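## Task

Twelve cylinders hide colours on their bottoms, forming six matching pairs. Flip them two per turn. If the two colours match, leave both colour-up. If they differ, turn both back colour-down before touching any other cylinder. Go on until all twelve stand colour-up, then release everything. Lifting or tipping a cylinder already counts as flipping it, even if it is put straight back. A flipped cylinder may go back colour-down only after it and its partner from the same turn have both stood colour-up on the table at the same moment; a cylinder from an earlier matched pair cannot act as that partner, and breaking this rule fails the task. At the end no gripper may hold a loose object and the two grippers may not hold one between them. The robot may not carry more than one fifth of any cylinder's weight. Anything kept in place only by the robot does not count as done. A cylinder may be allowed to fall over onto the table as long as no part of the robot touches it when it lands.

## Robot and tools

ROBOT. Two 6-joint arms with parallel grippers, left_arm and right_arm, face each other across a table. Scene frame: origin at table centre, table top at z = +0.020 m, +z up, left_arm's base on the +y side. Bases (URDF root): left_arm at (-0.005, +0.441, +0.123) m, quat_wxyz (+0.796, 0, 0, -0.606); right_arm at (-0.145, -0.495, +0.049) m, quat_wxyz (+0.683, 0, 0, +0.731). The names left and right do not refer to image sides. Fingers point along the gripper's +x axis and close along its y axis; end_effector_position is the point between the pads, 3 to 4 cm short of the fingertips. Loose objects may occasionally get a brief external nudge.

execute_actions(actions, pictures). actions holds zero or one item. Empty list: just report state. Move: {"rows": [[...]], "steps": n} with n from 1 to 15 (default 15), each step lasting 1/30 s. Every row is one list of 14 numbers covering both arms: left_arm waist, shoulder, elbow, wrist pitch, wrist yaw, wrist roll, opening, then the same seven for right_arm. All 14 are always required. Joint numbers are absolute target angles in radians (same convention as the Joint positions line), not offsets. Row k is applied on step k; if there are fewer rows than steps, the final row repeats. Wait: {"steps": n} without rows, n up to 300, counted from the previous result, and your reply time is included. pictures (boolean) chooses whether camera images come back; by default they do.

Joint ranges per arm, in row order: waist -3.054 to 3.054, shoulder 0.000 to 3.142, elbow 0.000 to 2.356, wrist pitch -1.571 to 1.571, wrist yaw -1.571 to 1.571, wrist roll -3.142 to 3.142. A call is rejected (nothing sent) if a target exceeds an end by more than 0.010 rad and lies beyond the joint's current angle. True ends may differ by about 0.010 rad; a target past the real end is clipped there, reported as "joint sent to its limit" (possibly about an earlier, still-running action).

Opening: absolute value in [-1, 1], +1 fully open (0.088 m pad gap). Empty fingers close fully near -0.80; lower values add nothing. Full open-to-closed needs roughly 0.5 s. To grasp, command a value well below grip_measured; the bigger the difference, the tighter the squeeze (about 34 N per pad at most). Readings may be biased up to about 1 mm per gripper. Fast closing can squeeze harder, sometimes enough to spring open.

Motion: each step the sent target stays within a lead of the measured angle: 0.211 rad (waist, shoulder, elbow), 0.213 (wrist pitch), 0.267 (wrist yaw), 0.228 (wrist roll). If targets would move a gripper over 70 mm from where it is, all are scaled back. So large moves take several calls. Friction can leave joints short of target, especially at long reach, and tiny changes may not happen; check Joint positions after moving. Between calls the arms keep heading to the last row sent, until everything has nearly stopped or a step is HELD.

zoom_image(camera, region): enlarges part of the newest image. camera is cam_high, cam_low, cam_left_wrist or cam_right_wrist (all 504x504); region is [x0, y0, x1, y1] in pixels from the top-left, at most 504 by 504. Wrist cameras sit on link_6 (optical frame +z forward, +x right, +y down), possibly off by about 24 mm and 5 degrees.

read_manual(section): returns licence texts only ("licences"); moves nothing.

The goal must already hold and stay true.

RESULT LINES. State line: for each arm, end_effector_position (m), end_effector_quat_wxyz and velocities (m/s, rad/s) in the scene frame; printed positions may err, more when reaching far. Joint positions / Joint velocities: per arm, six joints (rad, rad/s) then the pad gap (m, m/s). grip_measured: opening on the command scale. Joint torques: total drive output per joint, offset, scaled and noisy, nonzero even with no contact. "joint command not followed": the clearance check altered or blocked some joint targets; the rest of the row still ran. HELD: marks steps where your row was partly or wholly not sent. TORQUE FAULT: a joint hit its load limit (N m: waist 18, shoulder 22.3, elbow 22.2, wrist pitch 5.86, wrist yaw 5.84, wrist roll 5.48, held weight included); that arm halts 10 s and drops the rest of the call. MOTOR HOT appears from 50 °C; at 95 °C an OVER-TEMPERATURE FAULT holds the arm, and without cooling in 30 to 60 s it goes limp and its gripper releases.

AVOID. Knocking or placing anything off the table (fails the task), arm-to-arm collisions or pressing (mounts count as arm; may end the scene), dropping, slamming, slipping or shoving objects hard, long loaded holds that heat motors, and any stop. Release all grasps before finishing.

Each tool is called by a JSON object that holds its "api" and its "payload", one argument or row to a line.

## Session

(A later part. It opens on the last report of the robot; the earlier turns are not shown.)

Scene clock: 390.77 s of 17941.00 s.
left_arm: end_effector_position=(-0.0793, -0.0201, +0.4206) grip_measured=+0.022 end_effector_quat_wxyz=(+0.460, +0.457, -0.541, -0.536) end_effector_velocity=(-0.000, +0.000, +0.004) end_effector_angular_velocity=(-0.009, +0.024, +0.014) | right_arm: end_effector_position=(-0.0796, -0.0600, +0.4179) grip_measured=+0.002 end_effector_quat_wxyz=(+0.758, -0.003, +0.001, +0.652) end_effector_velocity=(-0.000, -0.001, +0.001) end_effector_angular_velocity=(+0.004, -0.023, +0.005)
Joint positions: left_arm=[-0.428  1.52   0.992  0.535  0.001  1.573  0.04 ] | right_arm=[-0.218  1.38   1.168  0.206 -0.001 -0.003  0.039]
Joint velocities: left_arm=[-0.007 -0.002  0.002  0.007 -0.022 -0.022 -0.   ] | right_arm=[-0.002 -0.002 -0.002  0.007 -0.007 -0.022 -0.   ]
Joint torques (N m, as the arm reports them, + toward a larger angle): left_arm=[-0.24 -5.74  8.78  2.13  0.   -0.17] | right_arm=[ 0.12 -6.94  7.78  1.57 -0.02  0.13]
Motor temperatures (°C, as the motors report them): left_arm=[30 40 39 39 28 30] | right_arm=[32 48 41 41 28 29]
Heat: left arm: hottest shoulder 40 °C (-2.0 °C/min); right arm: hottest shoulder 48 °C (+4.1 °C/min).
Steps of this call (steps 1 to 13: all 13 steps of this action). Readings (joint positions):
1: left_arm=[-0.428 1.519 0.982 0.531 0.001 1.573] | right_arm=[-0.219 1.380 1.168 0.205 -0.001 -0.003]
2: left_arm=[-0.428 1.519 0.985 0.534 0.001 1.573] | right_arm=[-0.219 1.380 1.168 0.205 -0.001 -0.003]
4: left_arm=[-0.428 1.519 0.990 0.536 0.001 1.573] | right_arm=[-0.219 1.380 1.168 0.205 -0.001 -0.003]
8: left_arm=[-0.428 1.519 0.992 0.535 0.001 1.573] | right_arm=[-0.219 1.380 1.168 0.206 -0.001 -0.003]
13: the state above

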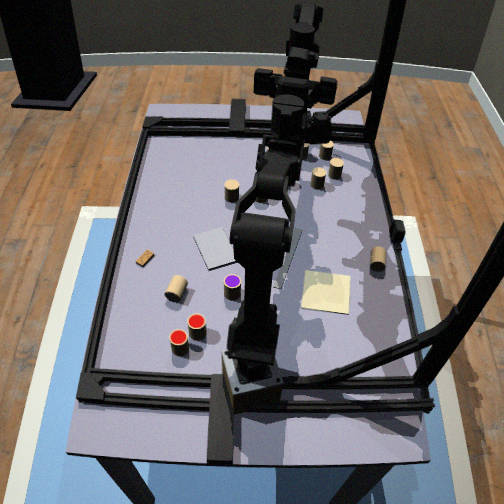

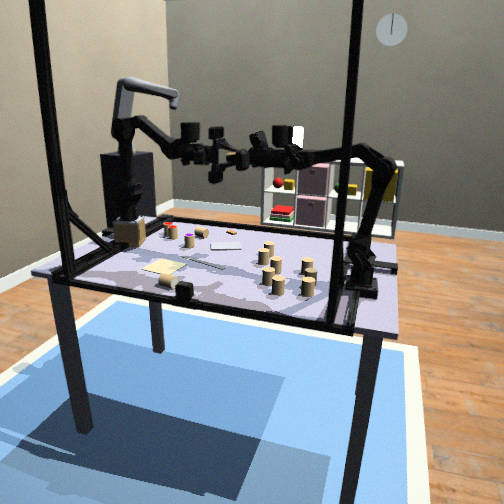

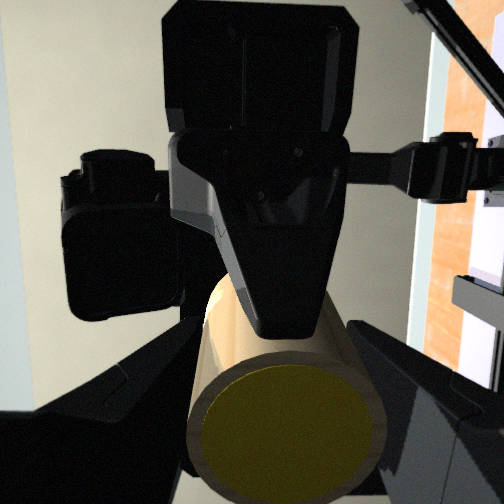

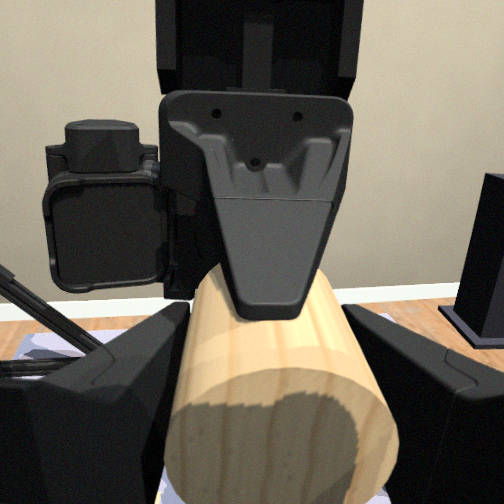

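{"api": "execute_actions", "payload": {
  "actions": [
    {"rows":[[-0.43,1.524,1.0,0.537,0,1.571,-0.7,-0.216,1.376,1.168,0.208,0,0,0.6]],"steps":11}
  ],
  "pictures": false
}}

{"api": "execute_actions", "payload": {
  "actions": [
    {"rows":[[-0.43,1.43,0.93,0.51,0,1.571,-0.7,-0.216,1.376,1.168,0.208,0,0,0.9],[-0.43,1.33,0.86,0.48,0,1.571,-0.7,-0.216,1.376,1.168,0.208,0,0,0.9],[-0.43,1.2,0.77,0.44,0,1.571,-0.7,-0.216,1.376,1.168,0.208,0,0,0.9],[-0.43,1.058,0.672,0.386,0,1.571,-0.7,-0.216,1.376,1.168,0.208,0,0,0.9]],"steps":8}
  ],
  "pictures": false
}}

{"api": "execute_actions", "payload": {
  "actions": [
    {"rows":[[-0.36,1.058,0.8,-0.87,0,1.571,-0.7,-0.216,1.376,1.168,0.208,0,0,0.9]],"steps":15}
  ],
  "pictures": false
}}

{"api": "execute_actions", "payload": {
  "actions": [
    {"rows":[[-0.36,1.624,0.924,-0.871,0,1.571,-0.7,-0.216,1.376,1.168,0.208,0,0,0.9]],"steps":13}
  ],
  "pictures": false
}}

{"api": "execute_actions", "payload": {
  "actions": [
    {"rows":[[-0.36,1.65,0.90,-0.83,0,1.571,-0.7,-0.216,1.376,1.168,0.208,0,0,0.9],[-0.36,1.68,0.875,-0.78,0,1.571,-0.7,-0.216,1.376,1.168,0.208,0,0,0.9],[-0.36,1.71,0.852,-0.73,0,1.571,-0.7,-0.216,1.376,1.168,0.208,0,0,0.9],[-0.36,1.74,0.83,-0.68,0,1.571,-0.7,-0.216,1.376,1.168,0.208,0,0,0.9],[-0.36,1.77,0.81,-0.63,0,1.571,-0.7,-0.216,1.376,1.168,0.208,0,0,0.9],[-0.36,1.80,0.794,-0.58,0,1.571,-0.7,-0.216,1.376,1.168,0.208,0,0,0.9],[-0.36,1.825,0.781,-0.54,0,1.571,-0.7,-0.216,1.376,1.168,0.208,0,0,0.9],[-0.36,1.842,0.773,-0.513,0,1.571,-0.7,-0.216,1.376,1.168,0.208,0,0,0.9],[-0.36,1.853,0.768,-0.496,0,1.571,-0.7,-0.216,1.376,1.168,0.208,0,0,0.9],[-0.36,1.86,0.765,-0.485,0,1.571,-0.7,-0.216,1.376,1.168,0.208,0,0,0.9],[-0.36,1.865,0.763,-0.478,0,1.571,-0.7,-0.216,1.376,1.168,0.208,0,0,0.9],[-0.36,1.869,0.761,-0.473,0,1.571,-0.7,-0.216,1.376,1.168,0.208,0,0,0.9]],"steps":15}
  ],
  "pictures": false
}}

{"api": "execute_actions", "payload": {
  "actions": [
    {"rows":[[-0.36,1.869,0.761,-0.473,0,1.571,-0.7,-0.216,1.376,1.168,0.208,0,0,0.9],[-0.36,1.872,0.76,-0.47,0,1.571,0.6,-0.216,1.376,1.168,0.208,0,0,0.9]],"steps":13}
  ]
}}

Scene clock: 402.73 s of 17941.00 s.
left_arm: end_effector_position=(-0.0798, -0.0203, +0.4205) grip_measured=+0.018 end_effector_quat_wxyz=(+0.460, +0.457, -0.541, -0.536) end_effector_velocity=(+0.000, +0.001, -0.002) end_effector_angular_velocity=(+0.011, +0.021, +0.005) | right_arm: end_effector_position=(-0.0801, -0.0600, +0.4184) grip_measured=+0.580 end_effector_quat_wxyz=(+0.758, -0.002, +0.000, +0.652) end_effector_velocity=(+0.002, -0.002, +0.001) end_effector_angular_velocity=(+0.004, -0.023, +0.000)
Joint positions: left_arm=[-0.429  1.521  0.993  0.535  0.001  1.572  0.04 ] | right_arm=[-0.217  1.379  1.168  0.208  0.001 -0.003  0.067]
Joint velocities: left_arm=[-0.002 -0.002 -0.002 -0.007 -0.007 -0.022 -0.   ] | right_arm=[-0.007 -0.007 -0.007  0.007 -0.007 -0.022  0.174]
Joint torques (N m, as the arm reports them, + toward a larger angle): left_arm=[-0.07 -5.75  8.65  2.13  0.01 -0.15] | right_arm=[ 0.03 -6.83  7.72  1.47 -0.05  0.11]
Motor temperatures (°C, as the motors report them): left_arm=[30 41 41 41 28 30] | right_arm=[32 46 42 42 28 29]
Heat: left arm: hottest shoulder 41 °C (+1.0 °C/min); right arm: hottest shoulder 46 °C (+0.0 °C/min).
Steps of this call (steps 1 to 15: the robot went on to your last target; steps 16 to 348: nothing new was sent; steps 349 to 359: all 11 steps of this action). Readings (joint positions):
349: left_arm=[-0.429 1.520 0.993 0.535 0.001 1.572] | right_arm=[-0.217 1.379 1.168 0.208 0.001 -0.003]
350: left_arm=[-0.429 1.520 0.993 0.535 0.001 1.572] | right_arm=[-0.217 1.379 1.168 0.208 0.001 -0.003]
352: left_arm=[-0.429 1.520 0.993 0.535 0.001 1.572] | right_arm=[-0.217 1.379 1.168 0.208 0.001 -0.003]
356: left_arm=[-0.429 1.521 0.993 0.535 0.001 1.572] | right_arm=[-0.217 1.379 1.168 0.208 0.001 -0.003]
359: the state above

Scene clock: 403.00 s of 17941.00 s.
left_arm: end_effector_position=(-0.0655, +0.0686, +0.4036) grip_measured=+0.018 end_effector_quat_wxyz=(+0.443, +0.473, -0.526, -0.550) end_effector_velocity=(+0.037, +0.231, +0.167) end_effector_angular_velocity=(-0.578, +0.115, +0.006) | right_arm: end_effector_position=(-0.0801, -0.0600, +0.4184) grip_measured=+0.884 end_effector_quat_wxyz=(+0.758, -0.002, +0.000, +0.652) end_effector_velocity=(+0.000, +0.001, -0.001) end_effector_angular_velocity=(-0.006, +0.008, +0.005)
Joint positions: left_arm=[-0.429  1.15   0.7    0.396  0.001  1.572  0.04 ] | right_arm=[-0.217  1.379  1.168  0.208  0.001 -0.003  0.082]
Joint velocities: left_arm=[-0.002 -1.14  -0.486 -0.066 -0.007 -0.022 -0.   ] | right_arm=[-0.002  0.002  0.002 -0.007 -0.007  0.007  0.008]
Joint torques (N m, as the arm reports them, + toward a larger angle): left_arm=[-0.05 -4.12  9.32  2.47  0.01 -0.16] | right_arm=[ 0.04 -6.84  7.76  1.44 -0.05  0.11]
Motor temperatures (°C, as the motors report them): left_arm=[30 41 41 41 28 30] | right_arm=[32 46 42 42 28 29]
Heat: left arm: hottest shoulder 41 °C (+1.0 °C/min); right arm: hottest shoulder 46 °C (+0.0 °C/min).
Steps of this call (steps 1 to 8: all 8 steps of this action). Readings (joint positions):
1: left_arm=[-0.429 1.511 0.986 0.534 0.001 1.572] | right_arm=[-0.217 1.379 1.168 0.208 0.000 -0.003]
2: left_arm=[-0.429 1.481 0.962 0.519 0.001 1.572] | right_arm=[-0.217 1.379 1.168 0.208 0.001 -0.003]
4: left_arm=[-0.429 1.372 0.856 0.468 0.001 1.573] | right_arm=[-0.217 1.379 1.168 0.208 0.001 -0.003]
8: the state above

Scene clock: 403.50 s of 17941.00 s.
left_arm: end_effector_position=(-0.0336, +0.1434, +0.2980) grip_measured=+0.017 end_effector_quat_wxyz=(+0.241, +0.638, -0.304, -0.665) end_effector_velocity=(+0.027, +0.295, -0.300) end_effector_angular_velocity=(+1.921, -0.148, +0.023) | right_arm: end_effector_position=(-0.0801, -0.0600, +0.4184) grip_measured=+0.900 end_effector_quat_wxyz=(+0.758, -0.002, +0.000, +0.652) end_effector_velocity=(-0.000, -0.001, +0.001) end_effector_angular_velocity=(+0.008, +0.006, +0.005)
Joint positions: left_arm=[-0.363  1.06   0.797 -0.515  0.003  1.573  0.04 ] | right_arm=[-0.217  1.379  1.168  0.208  0.001 -0.003  0.083]
Joint velocities: left_arm=[ 0.002 -0.002 -0.002 -1.927  0.007 -0.037 -0.   ] | right_arm=[-0.002 -0.002 -0.002  0.007 -0.007  0.007  0.   ]
Joint torques (N m, as the arm reports them, + toward a larger angle): left_arm=[ 0.22 -3.27  8.04  1.66 -0.03 -0.13] | right_arm=[ 0.11 -6.81  7.78  1.46 -0.05  0.11]
Motor temperatures (°C, as the motors report them): left_arm=[30 41 41 41 28 30] | right_arm=[32 46 42 42 28 29]
Heat: left arm: hottest shoulder 41 °C (+1.0 °C/min); right arm: hottest shoulder 46 °C (+0.0 °C/min).
Steps of this call (steps 1 to 15: all 15 steps of this action). Readings (joint positions):
1: left_arm=[-0.424 1.118 0.707 0.352 0.004 1.573] | right_arm=[-0.217 1.379 1.168 0.208 0.001 -0.003]
2: left_arm=[-0.407 1.098 0.732 0.285 0.004 1.573] | right_arm=[-0.217 1.379 1.168 0.208 0.001 -0.003]
4: left_arm=[-0.377 1.074 0.775 0.175 0.002 1.573] | right_arm=[-0.217 1.379 1.168 0.208 0.001 -0.003]
8: left_arm=[-0.364 1.057 0.797 -0.073 0.003 1.573] | right_arm=[-0.217 1.379 1.168 0.208 0.001 -0.003]
15: the state above

Scene clock: 403.93 s of 17941.00 s.
left_arm: end_effector_position=(-0.0298, +0.1842, +0.1594) grip_measured=+0.017 end_effector_quat_wxyz=(-0.033, +0.705, -0.033, -0.707) end_effector_velocity=(+0.001, -0.006, +0.001) end_effector_angular_velocity=(+0.002, -0.008, -0.005) | right_arm: end_effector_position=(-0.0801, -0.0600, +0.4184) grip_measured=+0.900 end_effector_quat_wxyz=(+0.758, -0.002, +0.000, +0.652) end_effector_velocity=(-0.000, -0.001, -0.002) end_effector_angular_velocity=(-0.008, -0.006, +0.005)
Joint positions: left_arm=[-0.363  1.616  0.912 -0.867  0.003  1.572  0.04 ] | right_arm=[-0.217  1.379  1.168  0.208  0.001 -0.003  0.083]
Joint velocities: left_arm=[ 0.002  0.022  0.027 -0.007 -0.007  0.007 -0.   ] | right_arm=[-0.002 -0.002 -0.002 -0.007 -0.007 -0.007 -0.   ]
Joint torques (N m, as the arm reports them, + toward a larger angle): left_arm=[ 0.2  -5.04  7.04  0.37  0.   -0.1 ] | right_arm=[ 0.12 -6.81  7.8   1.46 -0.05  0.11]
Motor temperatures (°C, as the motors report them): left_arm=[30 41 41 41 28 30] | right_arm=[32 46 42 42 28 29]
Heat: left arm: hottest shoulder 41 °C (+1.0 °C/min); right arm: hottest shoulder 46 °C (+0.0 °C/min).
Steps of this call (steps 1 to 13: all 13 steps of this action). Readings (joint positions):
1: left_arm=[-0.363 1.091 0.815 -0.593 0.003 1.573] | right_arm=[-0.217 1.379 1.168 0.208 0.001 -0.003]
2: left_arm=[-0.363 1.141 0.847 -0.651 0.003 1.573] | right_arm=[-0.217 1.379 1.168 0.208 0.001 -0.003]
4: left_arm=[-0.363 1.264 0.899 -0.749 0.003 1.573] | right_arm=[-0.217 1.379 1.168 0.208 0.001 -0.003]
8: left_arm=[-0.363 1.500 0.912 -0.844 0.003 1.572] | right_arm=[-0.217 1.379 1.168 0.208 0.001 -0.003]
13: the state above

Scene clock: 404.43 s of 17941.00 s.
left_arm: end_effector_position=(-0.0294, +0.1872, +0.0729) grip_measured=+0.017 end_effector_quat_wxyz=(-0.043, +0.706, -0.023, -0.707) end_effector_velocity=(+0.001, +0.003, -0.004) end_effector_angular_velocity=(-0.013, -0.006, +0.005) | right_arm: end_effector_position=(-0.0801, -0.0600, +0.4184) grip_measured=+0.900 end_effector_quat_wxyz=(+0.758, -0.002, +0.000, +0.652) end_effector_velocity=(-0.000, -0.002, -0.003) end_effector_angular_velocity=(-0.018, -0.005, +0.005)
Joint positions: left_arm=[-0.362  1.854  0.765 -0.51   0.003  1.572  0.04 ] | right_arm=[-0.217  1.379  1.168  0.208  0.001 -0.003  0.083]
Joint velocities: left_arm=[-0.002 -0.002 -0.027  0.037 -0.007 -0.007 -0.   ] | right_arm=[-0.002 -0.007 -0.002 -0.022 -0.007 -0.007  0.   ]
Joint torques (N m, as the arm reports them, + toward a larger angle): left_arm=[ 0.22 -4.15  4.14  2.29 -0.02 -0.08] | right_arm=[ 0.   -6.94  7.72  1.46 -0.04  0.11]
Motor temperatures (°C, as the motors report them): left_arm=[30 41 41 41 28 30] | right_arm=[31 46 42 42 28 29]
Heat: left arm: hottest shoulder 41 °C (+1.0 °C/min); right arm: hottest shoulder 46 °C (+0.0 °C/min).
Steps of this call (steps 1 to 15: all 15 steps of this action). Readings (joint positions):
1: left_arm=[-0.363 1.619 0.913 -0.864 0.003 1.572] | right_arm=[-0.217 1.379 1.168 0.208 0.001 -0.003]
2: left_arm=[-0.363 1.626 0.909 -0.843 0.003 1.572] | right_arm=[-0.217 1.379 1.168 0.208 0.001 -0.003]
4: left_arm=[-0.362 1.661 0.888 -0.768 0.003 1.572] | right_arm=[-0.217 1.379 1.168 0.208 0.001 -0.003]
8: left_arm=[-0.362 1.780 0.813 -0.606 0.003 1.572] | right_arm=[-0.217 1.379 1.168 0.208 0.001 -0.003]
15: the state above

Scene clock: 404.87 s of 17941.00 s.
left_arm: end_effector_position=(-0.0299, +0.1822, +0.0693) grip_measured=+0.645 end_effector_quat_wxyz=(-0.035, +0.705, -0.032, -0.707) end_effector_velocity=(+0.001, +0.002, +0.000) end_effector_angular_velocity=(+0.007, -0.008, +0.020) | right_arm: end_effector_position=(-0.0801, -0.0600, +0.4184) grip_measured=+0.900 end_effector_quat_wxyz=(+0.758, -0.002, +0.000, +0.652) end_effector_velocity=(+0.002, -0.002, +0.000) end_effector_angular_velocity=(-0.004, -0.007, -0.010)
Joint positions: left_arm=[-0.362  1.866  0.761 -0.471  0.003  1.572  0.071] | right_arm=[-0.217  1.379  1.168  0.208  0.001 -0.003  0.083]
Joint velocities: left_arm=[-0.002 -0.002 -0.002 -0.007 -0.007 -0.022  0.034] | right_arm=[-0.002 -0.007 -0.002 -0.007  0.007 -0.007  0.   ]
Joint torques (N m, as the arm reports them, + toward a larger angle): left_arm=[ 0.19 -4.88  4.2   0.49 -0.01 -0.08] | right_arm=[ 0.01 -6.86  7.8   1.44 -0.04  0.11]
Motor temperatures (°C, as the motors report them): left_arm=[30 41 41 41 28 30] | right_arm=[31 46 42 42 28 29]
Heat: left arm: hottest shoulder 41 °C (+1.0 °C/min); right arm: hottest shoulder 46 °C (+0.0 °C/min).
Steps of this call (steps 1 to 13: all 13 steps of this action). Readings (joint positions):
1: left_arm=[-0.362 1.854 0.764 -0.508 0.003 1.572] | right_arm=[-0.217 1.379 1.168 0.208 0.001 -0.003]
2: left_arm=[-0.362 1.854 0.763 -0.507 0.003 1.572] | right_arm=[-0.217 1.379 1.168 0.208 0.001 -0.003]
4: left_arm=[-0.362 1.853 0.762 -0.505 0.003 1.572] | right_arm=[-0.217 1.379 1.168 0.208 0.001 -0.003]
8: left_arm=[-0.362 1.858 0.760 -0.468 0.003 1.572] | right_arm=[-0.217 1.379 1.168 0.208 0.001 -0.003]
13: the state above

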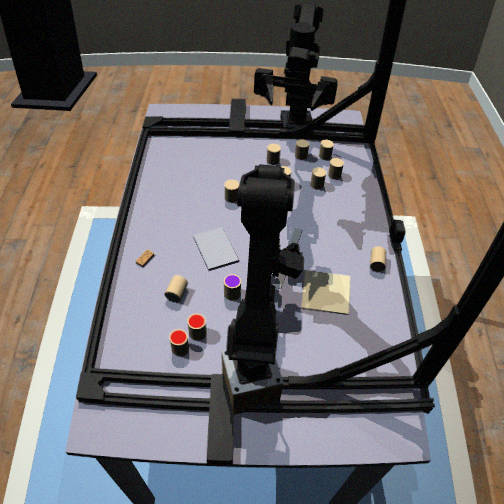

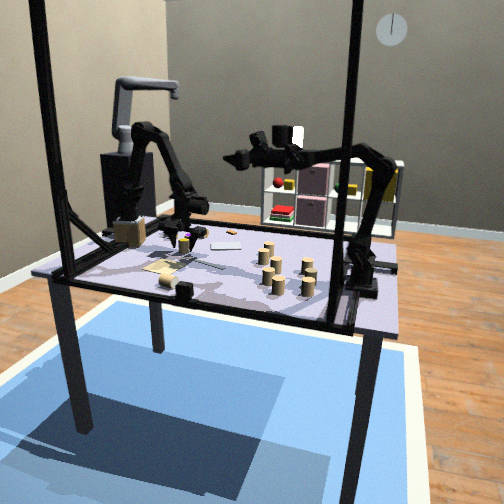

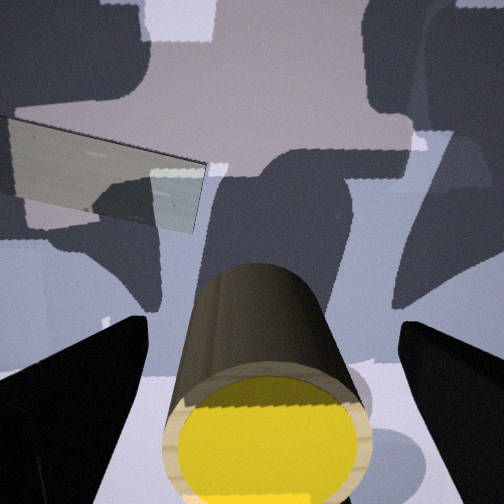

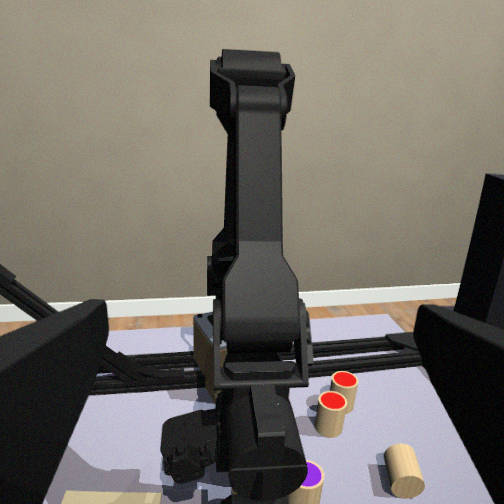

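{"api": "execute_actions", "payload": {
  "actions": [
    {"rows":[[-0.36,1.872,0.76,-0.47,0,1.571,-0.7,-0.216,1.376,1.168,0.208,0,0,0.9]],"steps":12}
  ],
  "pictures": false
}}

{"api": "execute_actions", "payload": {
  "actions": [
    {"rows":[[-0.36,1.825,0.785,-0.55,0,1.571,-0.7,-0.216,1.376,1.168,0.208,0,0,0.9],[-0.36,1.77,0.82,-0.637,0,1.571,-0.7,-0.216,1.376,1.168,0.208,0,0,0.9],[-0.36,1.70,0.87,-0.75,0,1.571,-0.7,-0.216,1.376,1.168,0.208,0,0,0.9],[-0.36,1.624,0.924,-0.871,0,1.571,-0.7,-0.216,1.376,1.168,0.208,0,0,0.9],[-0.36,1.624,0.924,-0.871,0,1.571,-0.7,-0.216,1.376,1.168,0.208,0,0,0.9],[-0.36,1.058,0.9,-0.87,0,1.571,-0.7,-0.216,1.376,1.168,0.208,0,0,0.9],[-0.36,1.058,0.9,-0.87,0,1.571,-0.7,-0.216,1.376,1.168,0.208,0,0,0.9],[-0.36,1.058,0.9,-0.87,0,1.571,-0.7,-0.216,1.376,1.168,0.208,0,0,0.9],[-0.36,1.058,0.9,-0.87,0,1.571,-0.7,-0.216,1.376,1.168,0.208,0,0,0.9],[-0.43,1.058,0.8,-0.3,0,1.571,-0.7,-0.216,1.376,1.168,0.208,0,0,0.9]],"steps":15}
  ],
  "pictures": false
}}

{"api": "execute_actions", "payload": {
  "actions": [
    {"rows":[[-0.43,1.058,0.672,0.386,0,1.571,-0.7,-0.216,1.376,1.168,0.208,0,0,0.9]],"steps":15}
  ],
  "pictures": false
}}

{"api": "execute_actions", "payload": {
  "actions": [
    {"rows":[[-0.43,1.058,0.672,0.386,0,1.571,-0.7,-0.216,1.376,1.168,0.208,0,0,0.9],[-0.43,1.2,0.77,0.44,0,1.571,-0.7,-0.216,1.376,1.168,0.208,0,0,0.9],[-0.43,1.2,0.77,0.44,0,1.571,-0.7,-0.216,1.376,1.168,0.208,0,0,0.9],[-0.43,1.33,0.86,0.48,0,1.571,-0.7,-0.216,1.376,1.168,0.208,0,0,0.9],[-0.43,1.33,0.86,0.48,0,1.571,-0.7,-0.216,1.376,1.168,0.208,0,0,0.9],[-0.43,1.43,0.93,0.51,0,1.571,-0.7,-0.216,1.376,1.168,0.208,0,0,0.9],[-0.43,1.43,0.93,0.51,0,1.571,-0.7,-0.216,1.376,1.168,0.208,0,0,0.9],[-0.43,1.524,1.0,0.537,0,1.571,-0.7,-0.216,1.376,1.168,0.208,0,0,0.9]],"steps":15}
  ],
  "pictures": false
}}

{"api": "execute_actions", "payload": {
  "actions": [
    {"rows":[[-0.43,1.524,1.0,0.537,0,1.571,-0.7,-0.216,1.376,1.168,0.208,0,0,-0.7]],"steps":13}
  ],
  "pictures": false
}}

{"api": "execute_actions", "payload": {
  "actions": [
    {"rows":[[-0.43,1.524,1.0,0.537,0,1.571,0.6,-0.216,1.376,1.168,0.208,0,0,-0.7]],"steps":11}
  ],
  "pictures": false
}}

{"api": "execute_actions", "payload": {
  "actions": [
    {"rows":[[-0.43,1.43,0.93,0.51,0,1.571,0.6,-0.216,1.376,1.168,0.208,0,0,-0.7],[-0.43,1.33,0.86,0.48,0,1.571,0.6,-0.216,1.376,1.168,0.208,0,0,-0.7],[-0.43,1.2,0.77,0.44,0,1.571,0.6,-0.216,1.376,1.168,0.208,0,0,-0.7],[-0.43,1.058,0.672,0.386,0,1.571,0.6,-0.216,1.376,1.168,0.208,0,0,-0.7]],"steps":8}
  ],
  "pictures": false
}}

{"api": "execute_actions", "payload": {
  "actions": [
    {"rows":[[-0.1,1.058,0.8,-0.87,0,1.571,0.6,-0.104,1.379,1.45,-1.183,0,0,-0.7]],"steps":15}
  ],
  "pictures": false
}}

{"api": "execute_actions", "payload": {
  "actions": [
    {"rows":[[-0.1,1.624,0.924,-0.871,0,1.571,0.6,-0.104,1.379,1.45,-1.183,0,0,-0.7],[-0.1,1.624,0.924,-0.871,0,1.571,0.6,-0.104,1.379,1.45,-1.183,0,0,-0.7],[-0.1,1.624,0.924,-0.871,0,1.571,0.6,-0.104,1.379,1.45,-1.183,0,0,-0.7],[-0.1,1.624,0.924,-0.871,0,1.571,0.6,-0.104,1.379,1.45,-1.183,0,0,-0.7],[-0.1,1.624,0.924,-0.871,0,1.571,0.6,-0.104,1.53,1.145,-1.183,0,0,-0.7]],"steps":15}
  ]
}}

Scene clock: 417.67 s of 17941.00 s.
left_arm: end_effector_position=(-0.0299, +0.1821, +0.0692) grip_measured=+0.023 end_effector_quat_wxyz=(-0.035, +0.705, -0.032, -0.707) end_effector_velocity=(+0.001, +0.001, +0.001) end_effector_angular_velocity=(+0.002, -0.008, +0.020) | right_arm: end_effector_position=(-0.0801, -0.0601, +0.4186) grip_measured=+0.900 end_effector_quat_wxyz=(+0.758, -0.002, +0.000, +0.652) end_effector_velocity=(-0.000, -0.001, +0.001) end_effector_angular_velocity=(-0.004, -0.007, +0.005)
Joint positions: left_arm=[-0.362  1.866  0.761 -0.47   0.003  1.572  0.04 ] | right_arm=[-0.217  1.379  1.168  0.208  0.001 -0.002  0.083]
Joint velocities: left_arm=[-0.002 -0.007 -0.002 -0.007 -0.007 -0.022 -0.   ] | right_arm=[-0.002 -0.002  0.002 -0.007 -0.007 -0.007  0.   ]
Joint torques (N m, as the arm reports them, + toward a larger angle): left_arm=[ 0.21 -4.99  4.21  0.43  0.   -0.07] | right_arm=[ 0.07 -6.86  7.79  1.45 -0.06  0.1 ]
Motor temperatures (°C, as the motors report them): left_arm=[30 41 40 40 28 30] | right_arm=[31 45 42 43 28 29]
Heat: left arm: hottest shoulder 41 °C (+0.0 °C/min); right arm: hottest shoulder 45 °C (+0.0 °C/min).
Steps of this call (steps 1 to 15: the robot went on to your last target; steps 16 to 90: nothing new was sent; then 9.40 s passed at rest; steps 91 to 102: all 12 steps of this action). Readings (joint positions):
91: left_arm=[-0.362 1.866 0.761 -0.471 0.003 1.572] | right_arm=[-0.217 1.379 1.168 0.208 0.001 -0.002]
92: left_arm=[-0.362 1.866 0.761 -0.471 0.003 1.572] | right_arm=[-0.217 1.379 1.168 0.208 0.001 -0.002]
94: left_arm=[-0.362 1.866 0.761 -0.470 0.003 1.572] | right_arm=[-0.217 1.379 1.168 0.208 0.001 -0.002]
98: left_arm=[-0.362 1.866 0.761 -0.470 0.003 1.572] | right_arm=[-0.217 1.379 1.168 0.208 0.001 -0.002]
102: the state above

Scene clock: 418.17 s of 17941.00 s.
left_arm: end_effector_position=(-0.0531, +0.1324, +0.2806) grip_measured=+0.022 end_effector_quat_wxyz=(+0.204, +0.638, -0.306, -0.676) end_effector_velocity=(-0.055, -0.208, +0.640) end_effector_angular_velocity=(-3.101, +0.482, -0.065) | right_arm: end_effector_position=(-0.0801, -0.0601, +0.4186) grip_measured=+0.900 end_effector_quat_wxyz=(+0.758, -0.002, +0.000, +0.652) end_effector_velocity=(-0.002, -0.000, +0.001) end_effector_angular_velocity=(+0.006, -0.008, +0.010)
Joint positions: left_arm=[-0.424  1.158  0.811 -0.485 -0.002  1.572  0.04 ] | right_arm=[-0.217  1.379  1.168  0.208  0.001 -0.002  0.083]
Joint velocities: left_arm=[-0.076 -1.35  -0.066  1.853 -0.007 -0.007 -0.   ] | right_arm=[ 0.002 -0.002 -0.002  0.007 -0.007 -0.007 -0.   ]
Joint torques (N m, as the arm reports them, + toward a larger angle): left_arm=[ 0.03 -3.15  6.96  1.99  0.15 -0.09] | right_arm=[ 0.02 -6.79  7.79  1.43 -0.05  0.1 ]
Motor temperatures (°C, as the motors report them): left_arm=[30 41 40 40 28 30] | right_arm=[31 45 42 43 28 29]
Heat: left arm: hottest shoulder 41 °C (+0.0 °C/min); right arm: hottest shoulder 45 °C (+0.0 °C/min).
Steps of this call (steps 1 to 15: all 15 steps of this action). Readings (joint positions):
1: left_arm=[-0.362 1.863 0.764 -0.482 0.003 1.572] | right_arm=[-0.217 1.379 1.168 0.208 0.001 -0.002]
2: left_arm=[-0.362 1.851 0.774 -0.523 0.003 1.573] | right_arm=[-0.217 1.379 1.168 0.208 0.001 -0.002]
4: left_arm=[-0.362 1.787 0.811 -0.656 0.003 1.573] | right_arm=[-0.217 1.379 1.168 0.208 0.001 -0.002]
8: left_arm=[-0.362 1.568 0.888 -0.812 0.003 1.573] | right_arm=[-0.217 1.379 1.168 0.208 0.001 -0.002]
15: the state above

Scene clock: 418.67 s of 17941.00 s.
left_arm: end_effector_position=(-0.0616, +0.0865, +0.4104) grip_measured=+0.021 end_effector_quat_wxyz=(+0.447, +0.471, -0.528, -0.547) end_effector_velocity=(+0.003, +0.002, +0.097) end_effector_angular_velocity=(-0.426, +0.074, +0.020) | right_arm: end_effector_position=(-0.0801, -0.0601, +0.4186) grip_measured=+0.900 end_effector_quat_wxyz=(+0.758, -0.002, +0.000, +0.652) end_effector_velocity=(-0.000, -0.001, +0.001) end_effector_angular_velocity=(+0.008, +0.006, +0.005)
Joint positions: left_arm=[-0.428  1.06   0.672  0.345 -0.002  1.572  0.04 ] | right_arm=[-0.217  1.379  1.168  0.208  0.001 -0.002  0.083]
Joint velocities: left_arm=[-0.002 -0.032 -0.002  0.403 -0.022 -0.007 -0.   ] | right_arm=[-0.002 -0.002 -0.002  0.007 -0.007  0.007 -0.   ]
Joint torques (N m, as the arm reports them, + toward a larger angle): left_arm=[-0.23 -3.36  7.88  2.05  0.13 -0.14] | right_arm=[ 0.   -6.86  7.75  1.44 -0.03  0.1 ]
Motor temperatures (°C, as the motors report them): left_arm=[30 41 40 40 28 30] | right_arm=[31 45 42 43 28 29]
Heat: left arm: hottest shoulder 41 °C (+0.0 °C/min); right arm: hottest shoulder 45 °C (+0.0 °C/min).
Steps of this call (steps 1 to 15: all 15 steps of this action). Readings (joint positions):
1: left_arm=[-0.425 1.119 0.794 -0.406 -0.002 1.572] | right_arm=[-0.217 1.379 1.168 0.208 0.001 -0.002]
2: left_arm=[-0.426 1.087 0.774 -0.336 -0.002 1.572] | right_arm=[-0.217 1.379 1.168 0.208 0.001 -0.002]
4: left_arm=[-0.427 1.061 0.728 -0.224 -0.002 1.572] | right_arm=[-0.217 1.379 1.168 0.208 0.001 -0.002]
8: left_arm=[-0.427 1.066 0.674 0.011 -0.002 1.572] | right_arm=[-0.217 1.379 1.168 0.208 0.001 -0.002]
15: the state above

Scene clock: 419.17 s of 17941.00 s.
left_arm: end_effector_position=(-0.0785, -0.0193, +0.4117) grip_measured=+0.021 end_effector_quat_wxyz=(+0.455, +0.464, -0.534, -0.541) end_effector_velocity=(-0.002, -0.015, +0.024) end_effector_angular_velocity=(-0.083, +0.021, +0.005) | right_arm: end_effector_position=(-0.0803, -0.0601, +0.4186) grip_measured=+0.900 end_effector_quat_wxyz=(+0.758, -0.002, +0.000, +0.652) end_effector_velocity=(-0.002, -0.000, -0.005) end_effector_angular_velocity=(-0.025, -0.018, +0.010)
Joint positions: left_arm=[-0.428  1.52   0.977  0.527 -0.002  1.572  0.04 ] | right_arm=[-0.216  1.379  1.168  0.208  0.001 -0.002  0.083]
Joint velocities: left_arm=[-0.002  0.051  0.071  0.066 -0.007 -0.007 -0.   ] | right_arm=[ 0.002 -0.002 -0.002 -0.022 -0.007 -0.022 -0.   ]
Joint torques (N m, as the arm reports them, + toward a larger angle): left_arm=[-0.23 -6.37  9.89  2.53  0.11 -0.15] | right_arm=[ 0.01 -6.78  7.71  1.45 -0.04  0.11]
Motor temperatures (°C, as the motors report them): left_arm=[30 41 40 40 28 30] | right_arm=[31 45 42 43 28 29]
Heat: left arm: hottest shoulder 41 °C (+0.0 °C/min); right arm: hottest shoulder 45 °C (+0.0 °C/min).
Steps of this call (steps 1 to 15: all 15 steps of this action). Readings (joint positions):
1: left_arm=[-0.428 1.060 0.672 0.356 -0.002 1.572] | right_arm=[-0.217 1.379 1.168 0.208 0.001 -0.002]
2: left_arm=[-0.428 1.077 0.683 0.370 -0.002 1.572] | right_arm=[-0.217 1.379 1.168 0.208 0.001 -0.002]
4: left_arm=[-0.428 1.159 0.741 0.417 -0.002 1.572] | right_arm=[-0.217 1.379 1.168 0.208 0.001 -0.002]
8: left_arm=[-0.428 1.371 0.893 0.490 -0.002 1.572] | right_arm=[-0.216 1.379 1.168 0.208 0.001 -0.002]
15: the state above

Scene clock: 419.60 s of 17941.00 s.
left_arm: end_effector_position=(-0.0792, -0.0204, +0.4190) grip_measured=+0.020 end_effector_quat_wxyz=(+0.460, +0.458, -0.539, -0.536) end_effector_velocity=(+0.000, +0.001, +0.002) end_effector_angular_velocity=(-0.006, +0.008, +0.005) | right_arm: end_effector_position=(-0.0796, -0.0602, +0.4186) grip_measured=+0.003 end_effector_quat_wxyz=(+0.759, -0.002, +0.000, +0.652) end_effector_velocity=(-0.000, -0.002, +0.000) end_effector_angular_velocity=(-0.001, +0.008, +0.005)
Joint positions: left_arm=[-0.429  1.521  0.99   0.535 -0.002  1.572  0.04 ] | right_arm=[-0.218  1.379  1.168  0.208  0.002 -0.002  0.039]
Joint velocities: left_arm=[-0.002 -0.002 -0.002  0.007 -0.007 -0.007 -0.001] | right_arm=[-0.002 -0.007 -0.002 -0.007 -0.007  0.007 -0.   ]
Joint torques (N m, as the arm reports them, + toward a larger angle): left_arm=[-0.07 -5.88  8.93  2.19  0.11 -0.14] | right_arm=[ 0.08 -6.75  7.72  1.46 -0.07  0.07]
Motor temperatures (°C, as the motors report them): left_arm=[30 41 40 40 28 30] | right_arm=[31 45 42 43 28 29]
Heat: left arm: hottest shoulder 41 °C (+0.0 °C/min); right arm: hottest shoulder 45 °C (+0.0 °C/min).
Steps of this call (steps 1 to 13: all 13 steps of this action). Readings (joint positions):
1: left_arm=[-0.428 1.521 0.980 0.529 -0.002 1.572] | right_arm=[-0.216 1.379 1.168 0.208 0.001 -0.002]
2: left_arm=[-0.428 1.521 0.983 0.532 -0.002 1.572] | right_arm=[-0.217 1.379 1.168 0.208 0.001 -0.002]
4: left_arm=[-0.428 1.521 0.988 0.535 -0.002 1.572] | right_arm=[-0.216 1.379 1.168 0.208 0.001 -0.002]
8: left_arm=[-0.428 1.521 0.990 0.535 -0.001 1.572] | right_arm=[-0.217 1.379 1.168 0.208 0.003 -0.002]
13: the state above

Scene clock: 419.97 s of 17941.00 s.
left_arm: end_effector_position=(-0.0794, -0.0204, +0.4193) grip_measured=+0.580 end_effector_quat_wxyz=(+0.460, +0.458, -0.539, -0.536) end_effector_velocity=(+0.000, +0.001, -0.002) end_effector_angular_velocity=(+0.008, +0.006, +0.005) | right_arm: end_effector_position=(-0.0799, -0.0602, +0.4186) grip_measured=+0.003 end_effector_quat_wxyz=(+0.758, -0.002, +0.000, +0.652) end_effector_velocity=(-0.004, +0.000, +0.005) end_effector_angular_velocity=(+0.018, -0.025, +0.024)
Joint positions: left_arm=[-0.429  1.521  0.991  0.535 -0.002  1.572  0.067] | right_arm=[-0.217  1.379  1.168  0.208  0.001 -0.002  0.039]
Joint velocities: left_arm=[-0.002 -0.002 -0.002 -0.007 -0.007 -0.007  0.176] | right_arm=[ 0.002 -0.002 -0.002  0.022 -0.022 -0.022 -0.   ]
Joint torques (N m, as the arm reports them, + toward a larger angle): left_arm=[-0.11 -5.88  8.86  2.16  0.11 -0.14] | right_arm=[ 0.11 -6.84  7.73  1.45 -0.08  0.1 ]
Motor temperatures (°C, as the motors report them): left_arm=[30 41 40 40 28 30] | right_arm=[31 45 42 43 28 29]
Heat: left arm: hottest shoulder 41 °C (-1.0 °C/min); right arm: hottest shoulder 45 °C (+0.0 °C/min).
Steps of this call (steps 1 to 11: all 11 steps of this action). Readings (joint positions):
1: left_arm=[-0.429 1.521 0.990 0.535 -0.002 1.572] | right_arm=[-0.218 1.379 1.168 0.208 0.002 -0.002]
2: left_arm=[-0.429 1.521 0.990 0.535 -0.002 1.572] | right_arm=[-0.218 1.379 1.168 0.208 0.002 -0.002]
4: left_arm=[-0.429 1.521 0.990 0.535 -0.002 1.572] | right_arm=[-0.218 1.379 1.168 0.208 0.001 -0.002]
8: left_arm=[-0.429 1.521 0.991 0.535 -0.002 1.572] | right_arm=[-0.217 1.379 1.168 0.208 0.001 -0.002]
11: the state above

Scene clock: 420.23 s of 17941.00 s.
left_arm: end_effector_position=(-0.0651, +0.0684, +0.4053) grip_measured=+0.599 end_effector_quat_wxyz=(+0.445, +0.472, -0.527, -0.548) end_effector_velocity=(+0.038, +0.233, +0.162) end_effector_angular_velocity=(-0.570, +0.099, +0.005) | right_arm: end_effector_position=(-0.0799, -0.0602, +0.4186) grip_measured=+0.003 end_effector_quat_wxyz=(+0.758, -0.002, +0.000, +0.652) end_effector_velocity=(+0.004, -0.001, -0.002) end_effector_angular_velocity=(-0.011, -0.021, -0.024)
Joint positions: left_arm=[-0.429  1.15   0.703  0.398 -0.002  1.572  0.068] | right_arm=[-0.217  1.379  1.168  0.208  0.001 -0.002  0.039]
Joint velocities: left_arm=[-0.002 -1.145 -0.501 -0.066 -0.007 -0.007  0.   ] | right_arm=[-0.002 -0.002 -0.002 -0.007  0.022 -0.022  0.   ]
Joint torques (N m, as the arm reports them, + toward a larger angle): left_arm=[-0.06 -3.98  9.07  2.35  0.12 -0.12] | right_arm=[ 0.04 -6.79  7.8   1.45 -0.06  0.08]
Motor temperatures (°C, as the motors report them): left_arm=[30 41 40 40 28 30] | right_arm=[31 45 42 43 28 29]
Heat: left arm: hottest shoulder 41 °C (-1.0 °C/min); right arm: hottest shoulder 45 °C (+0.0 °C/min).
Steps of this call (steps 1 to 8: all 8 steps of this action). Readings (joint positions):
1: left_arm=[-0.429 1.512 0.984 0.533 -0.002 1.572] | right_arm=[-0.217 1.379 1.168 0.208 0.001 -0.002]
2: left_arm=[-0.429 1.481 0.960 0.518 -0.002 1.572] | right_arm=[-0.217 1.379 1.168 0.208 0.001 -0.002]
4: left_arm=[-0.429 1.372 0.858 0.470 -0.002 1.572] | right_arm=[-0.217 1.379 1.168 0.208 0.001 -0.002]
8: the state above

Scene clock: 420.73 s of 17941.00 s.
left_arm: end_effector_position=(+0.0446, +0.1443, +0.3002) grip_measured=+0.600 end_effector_quat_wxyz=(+0.330, +0.672, -0.223, -0.624) end_effector_velocity=(-0.044, +0.286, -0.300) end_effector_angular_velocity=(+1.879, +0.326, +0.017) | right_arm: end_effector_position=(-0.1325, -0.1114, +0.3584) grip_measured=+0.003 end_effector_quat_wxyz=(+0.682, -0.220, +0.227, +0.660) end_effector_velocity=(-0.007, -0.251, -0.337) end_effector_angular_velocity=(-1.926, +0.057, -0.004)
Joint positions: left_arm=[-0.103  1.06   0.796 -0.501 -0.003  1.573  0.068] | right_arm=[-0.103  1.377  1.449 -0.714 -0.002 -0.002  0.039]
Joint velocities: left_arm=[ 0.017 -0.007 -0.002 -1.912  0.007 -0.007  0.   ] | right_arm=[-0.002  0.002  0.002 -1.927  0.007 -0.007 -0.   ]
Joint torques (N m, as the arm reports them, + toward a larger angle): left_arm=[ 0.14 -3.28  8.11  1.62  0.17 -0.14] | right_arm=[-0.22 -5.96  7.41  1.27  0.04  0.08]
Motor temperatures (°C, as the motors report them): left_arm=[30 41 40 40 28 30] | right_arm=[32 45 42 43 28 29]
Heat: left arm: hottest shoulder 41 °C (-1.0 °C/min); right arm: hottest shoulder 45 °C (+0.0 °C/min).
Steps of this call (steps 1 to 15: all 15 steps of this action). Readings (joint positions):
1: left_arm=[-0.411 1.119 0.709 0.356 0.014 1.572] | right_arm=[-0.209 1.379 1.197 0.150 0.009 -0.002]
2: left_arm=[-0.361 1.100 0.732 0.296 0.016 1.572] | right_arm=[-0.186 1.386 1.246 0.076 0.011 -0.002]
4: left_arm=[-0.239 1.077 0.774 0.185 0.006 1.572] | right_arm=[-0.134 1.396 1.343 -0.041 -0.001 -0.002]
8: left_arm=[-0.115 1.060 0.796 -0.061 -0.004 1.573] | right_arm=[-0.103 1.371 1.440 -0.274 -0.003 -0.002]
15: the state above

Scene clock: 421.23 s of 17941.00 s.
left_arm: end_effector_position=(+0.0379, +0.1855, +0.1603) grip_measured=+0.600 end_effector_quat_wxyz=(+0.060, +0.706, +0.057, -0.704) end_effector_velocity=(+0.002, -0.010, +0.008) end_effector_angular_velocity=(-0.025, -0.012, +0.005) | right_arm: end_effector_position=(-0.1367, -0.2334, +0.1616) grip_measured=+0.003 end_effector_quat_wxyz=(+0.510, -0.489, +0.506, +0.495) end_effector_velocity=(-0.004, -0.072, -0.079) end_effector_angular_velocity=(-0.398, +0.021, +0.010)
Joint positions: left_arm=[-0.103  1.616  0.916 -0.867 -0.003  1.572  0.068] | right_arm=[-0.103  1.534  1.148 -1.176 -0.002 -0.002  0.039]
Joint velocities: left_arm=[-0.002  0.002  0.037 -0.007 -0.007 -0.007 -0.   ] | right_arm=[ 0.002  0.1   -0.217 -0.081 -0.007 -0.007 -0.   ]
Joint torques (N m, as the arm reports them, + toward a larger angle): left_arm=[ 0.18 -4.52  6.54  0.25  0.19 -0.08] | right_arm=[-0.18 -7.7   7.9   0.22  0.02  0.06]
Motor temperatures (°C, as the motors report them): left_arm=[30 41 40 40 28 30] | right_arm=[32 45 42 43 28 29]
Heat: left arm: hottest shoulder 41 °C (+0.0 °C/min); right arm: hottest shoulder 45 °C (+0.0 °C/min).
Steps of this call (steps 1 to 15: all 15 steps of this action). Readings (joint positions):
1: left_arm=[-0.103 1.087 0.813 -0.577 -0.003 1.573] | right_arm=[-0.103 1.377 1.449 -0.777 -0.002 -0.002]
2: left_arm=[-0.103 1.135 0.845 -0.636 -0.003 1.573] | right_arm=[-0.103 1.377 1.449 -0.839 -0.002 -0.002]
4: left_arm=[-0.103 1.256 0.899 -0.734 -0.003 1.573] | right_arm=[-0.103 1.378 1.449 -0.964 -0.002 -0.002]
8: left_arm=[-0.103 1.493 0.913 -0.841 -0.003 1.572] | right_arm=[-0.103 1.417 1.359 -1.072 -0.002 -0.002]
15: the state above

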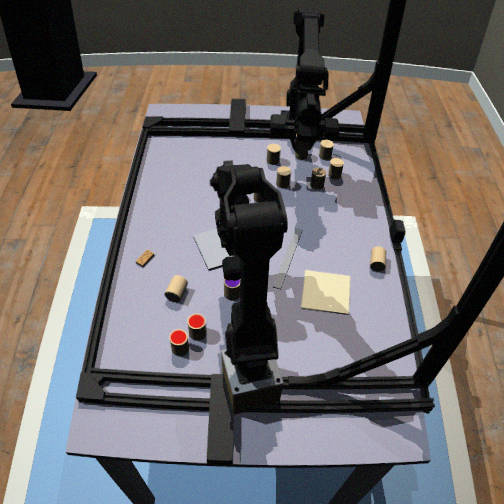

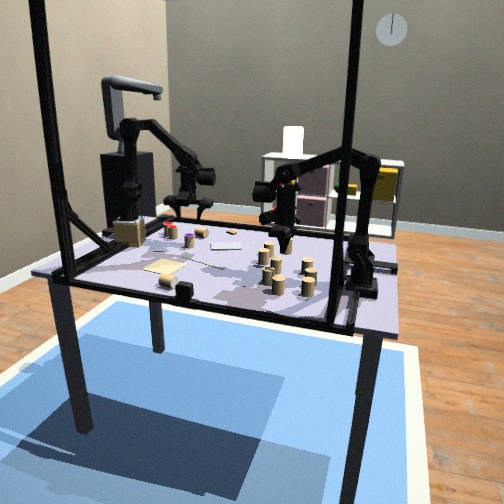

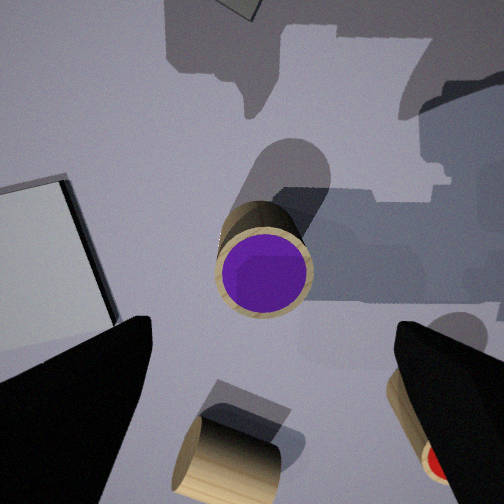

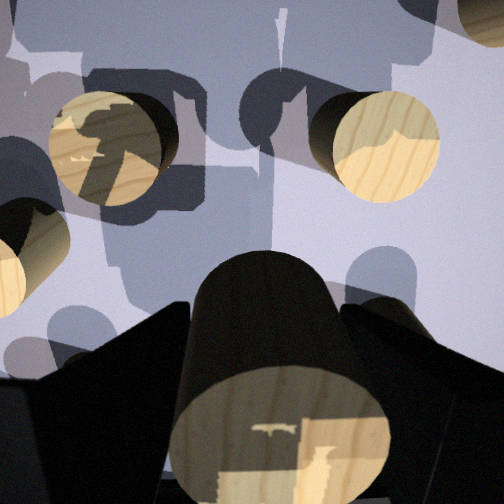

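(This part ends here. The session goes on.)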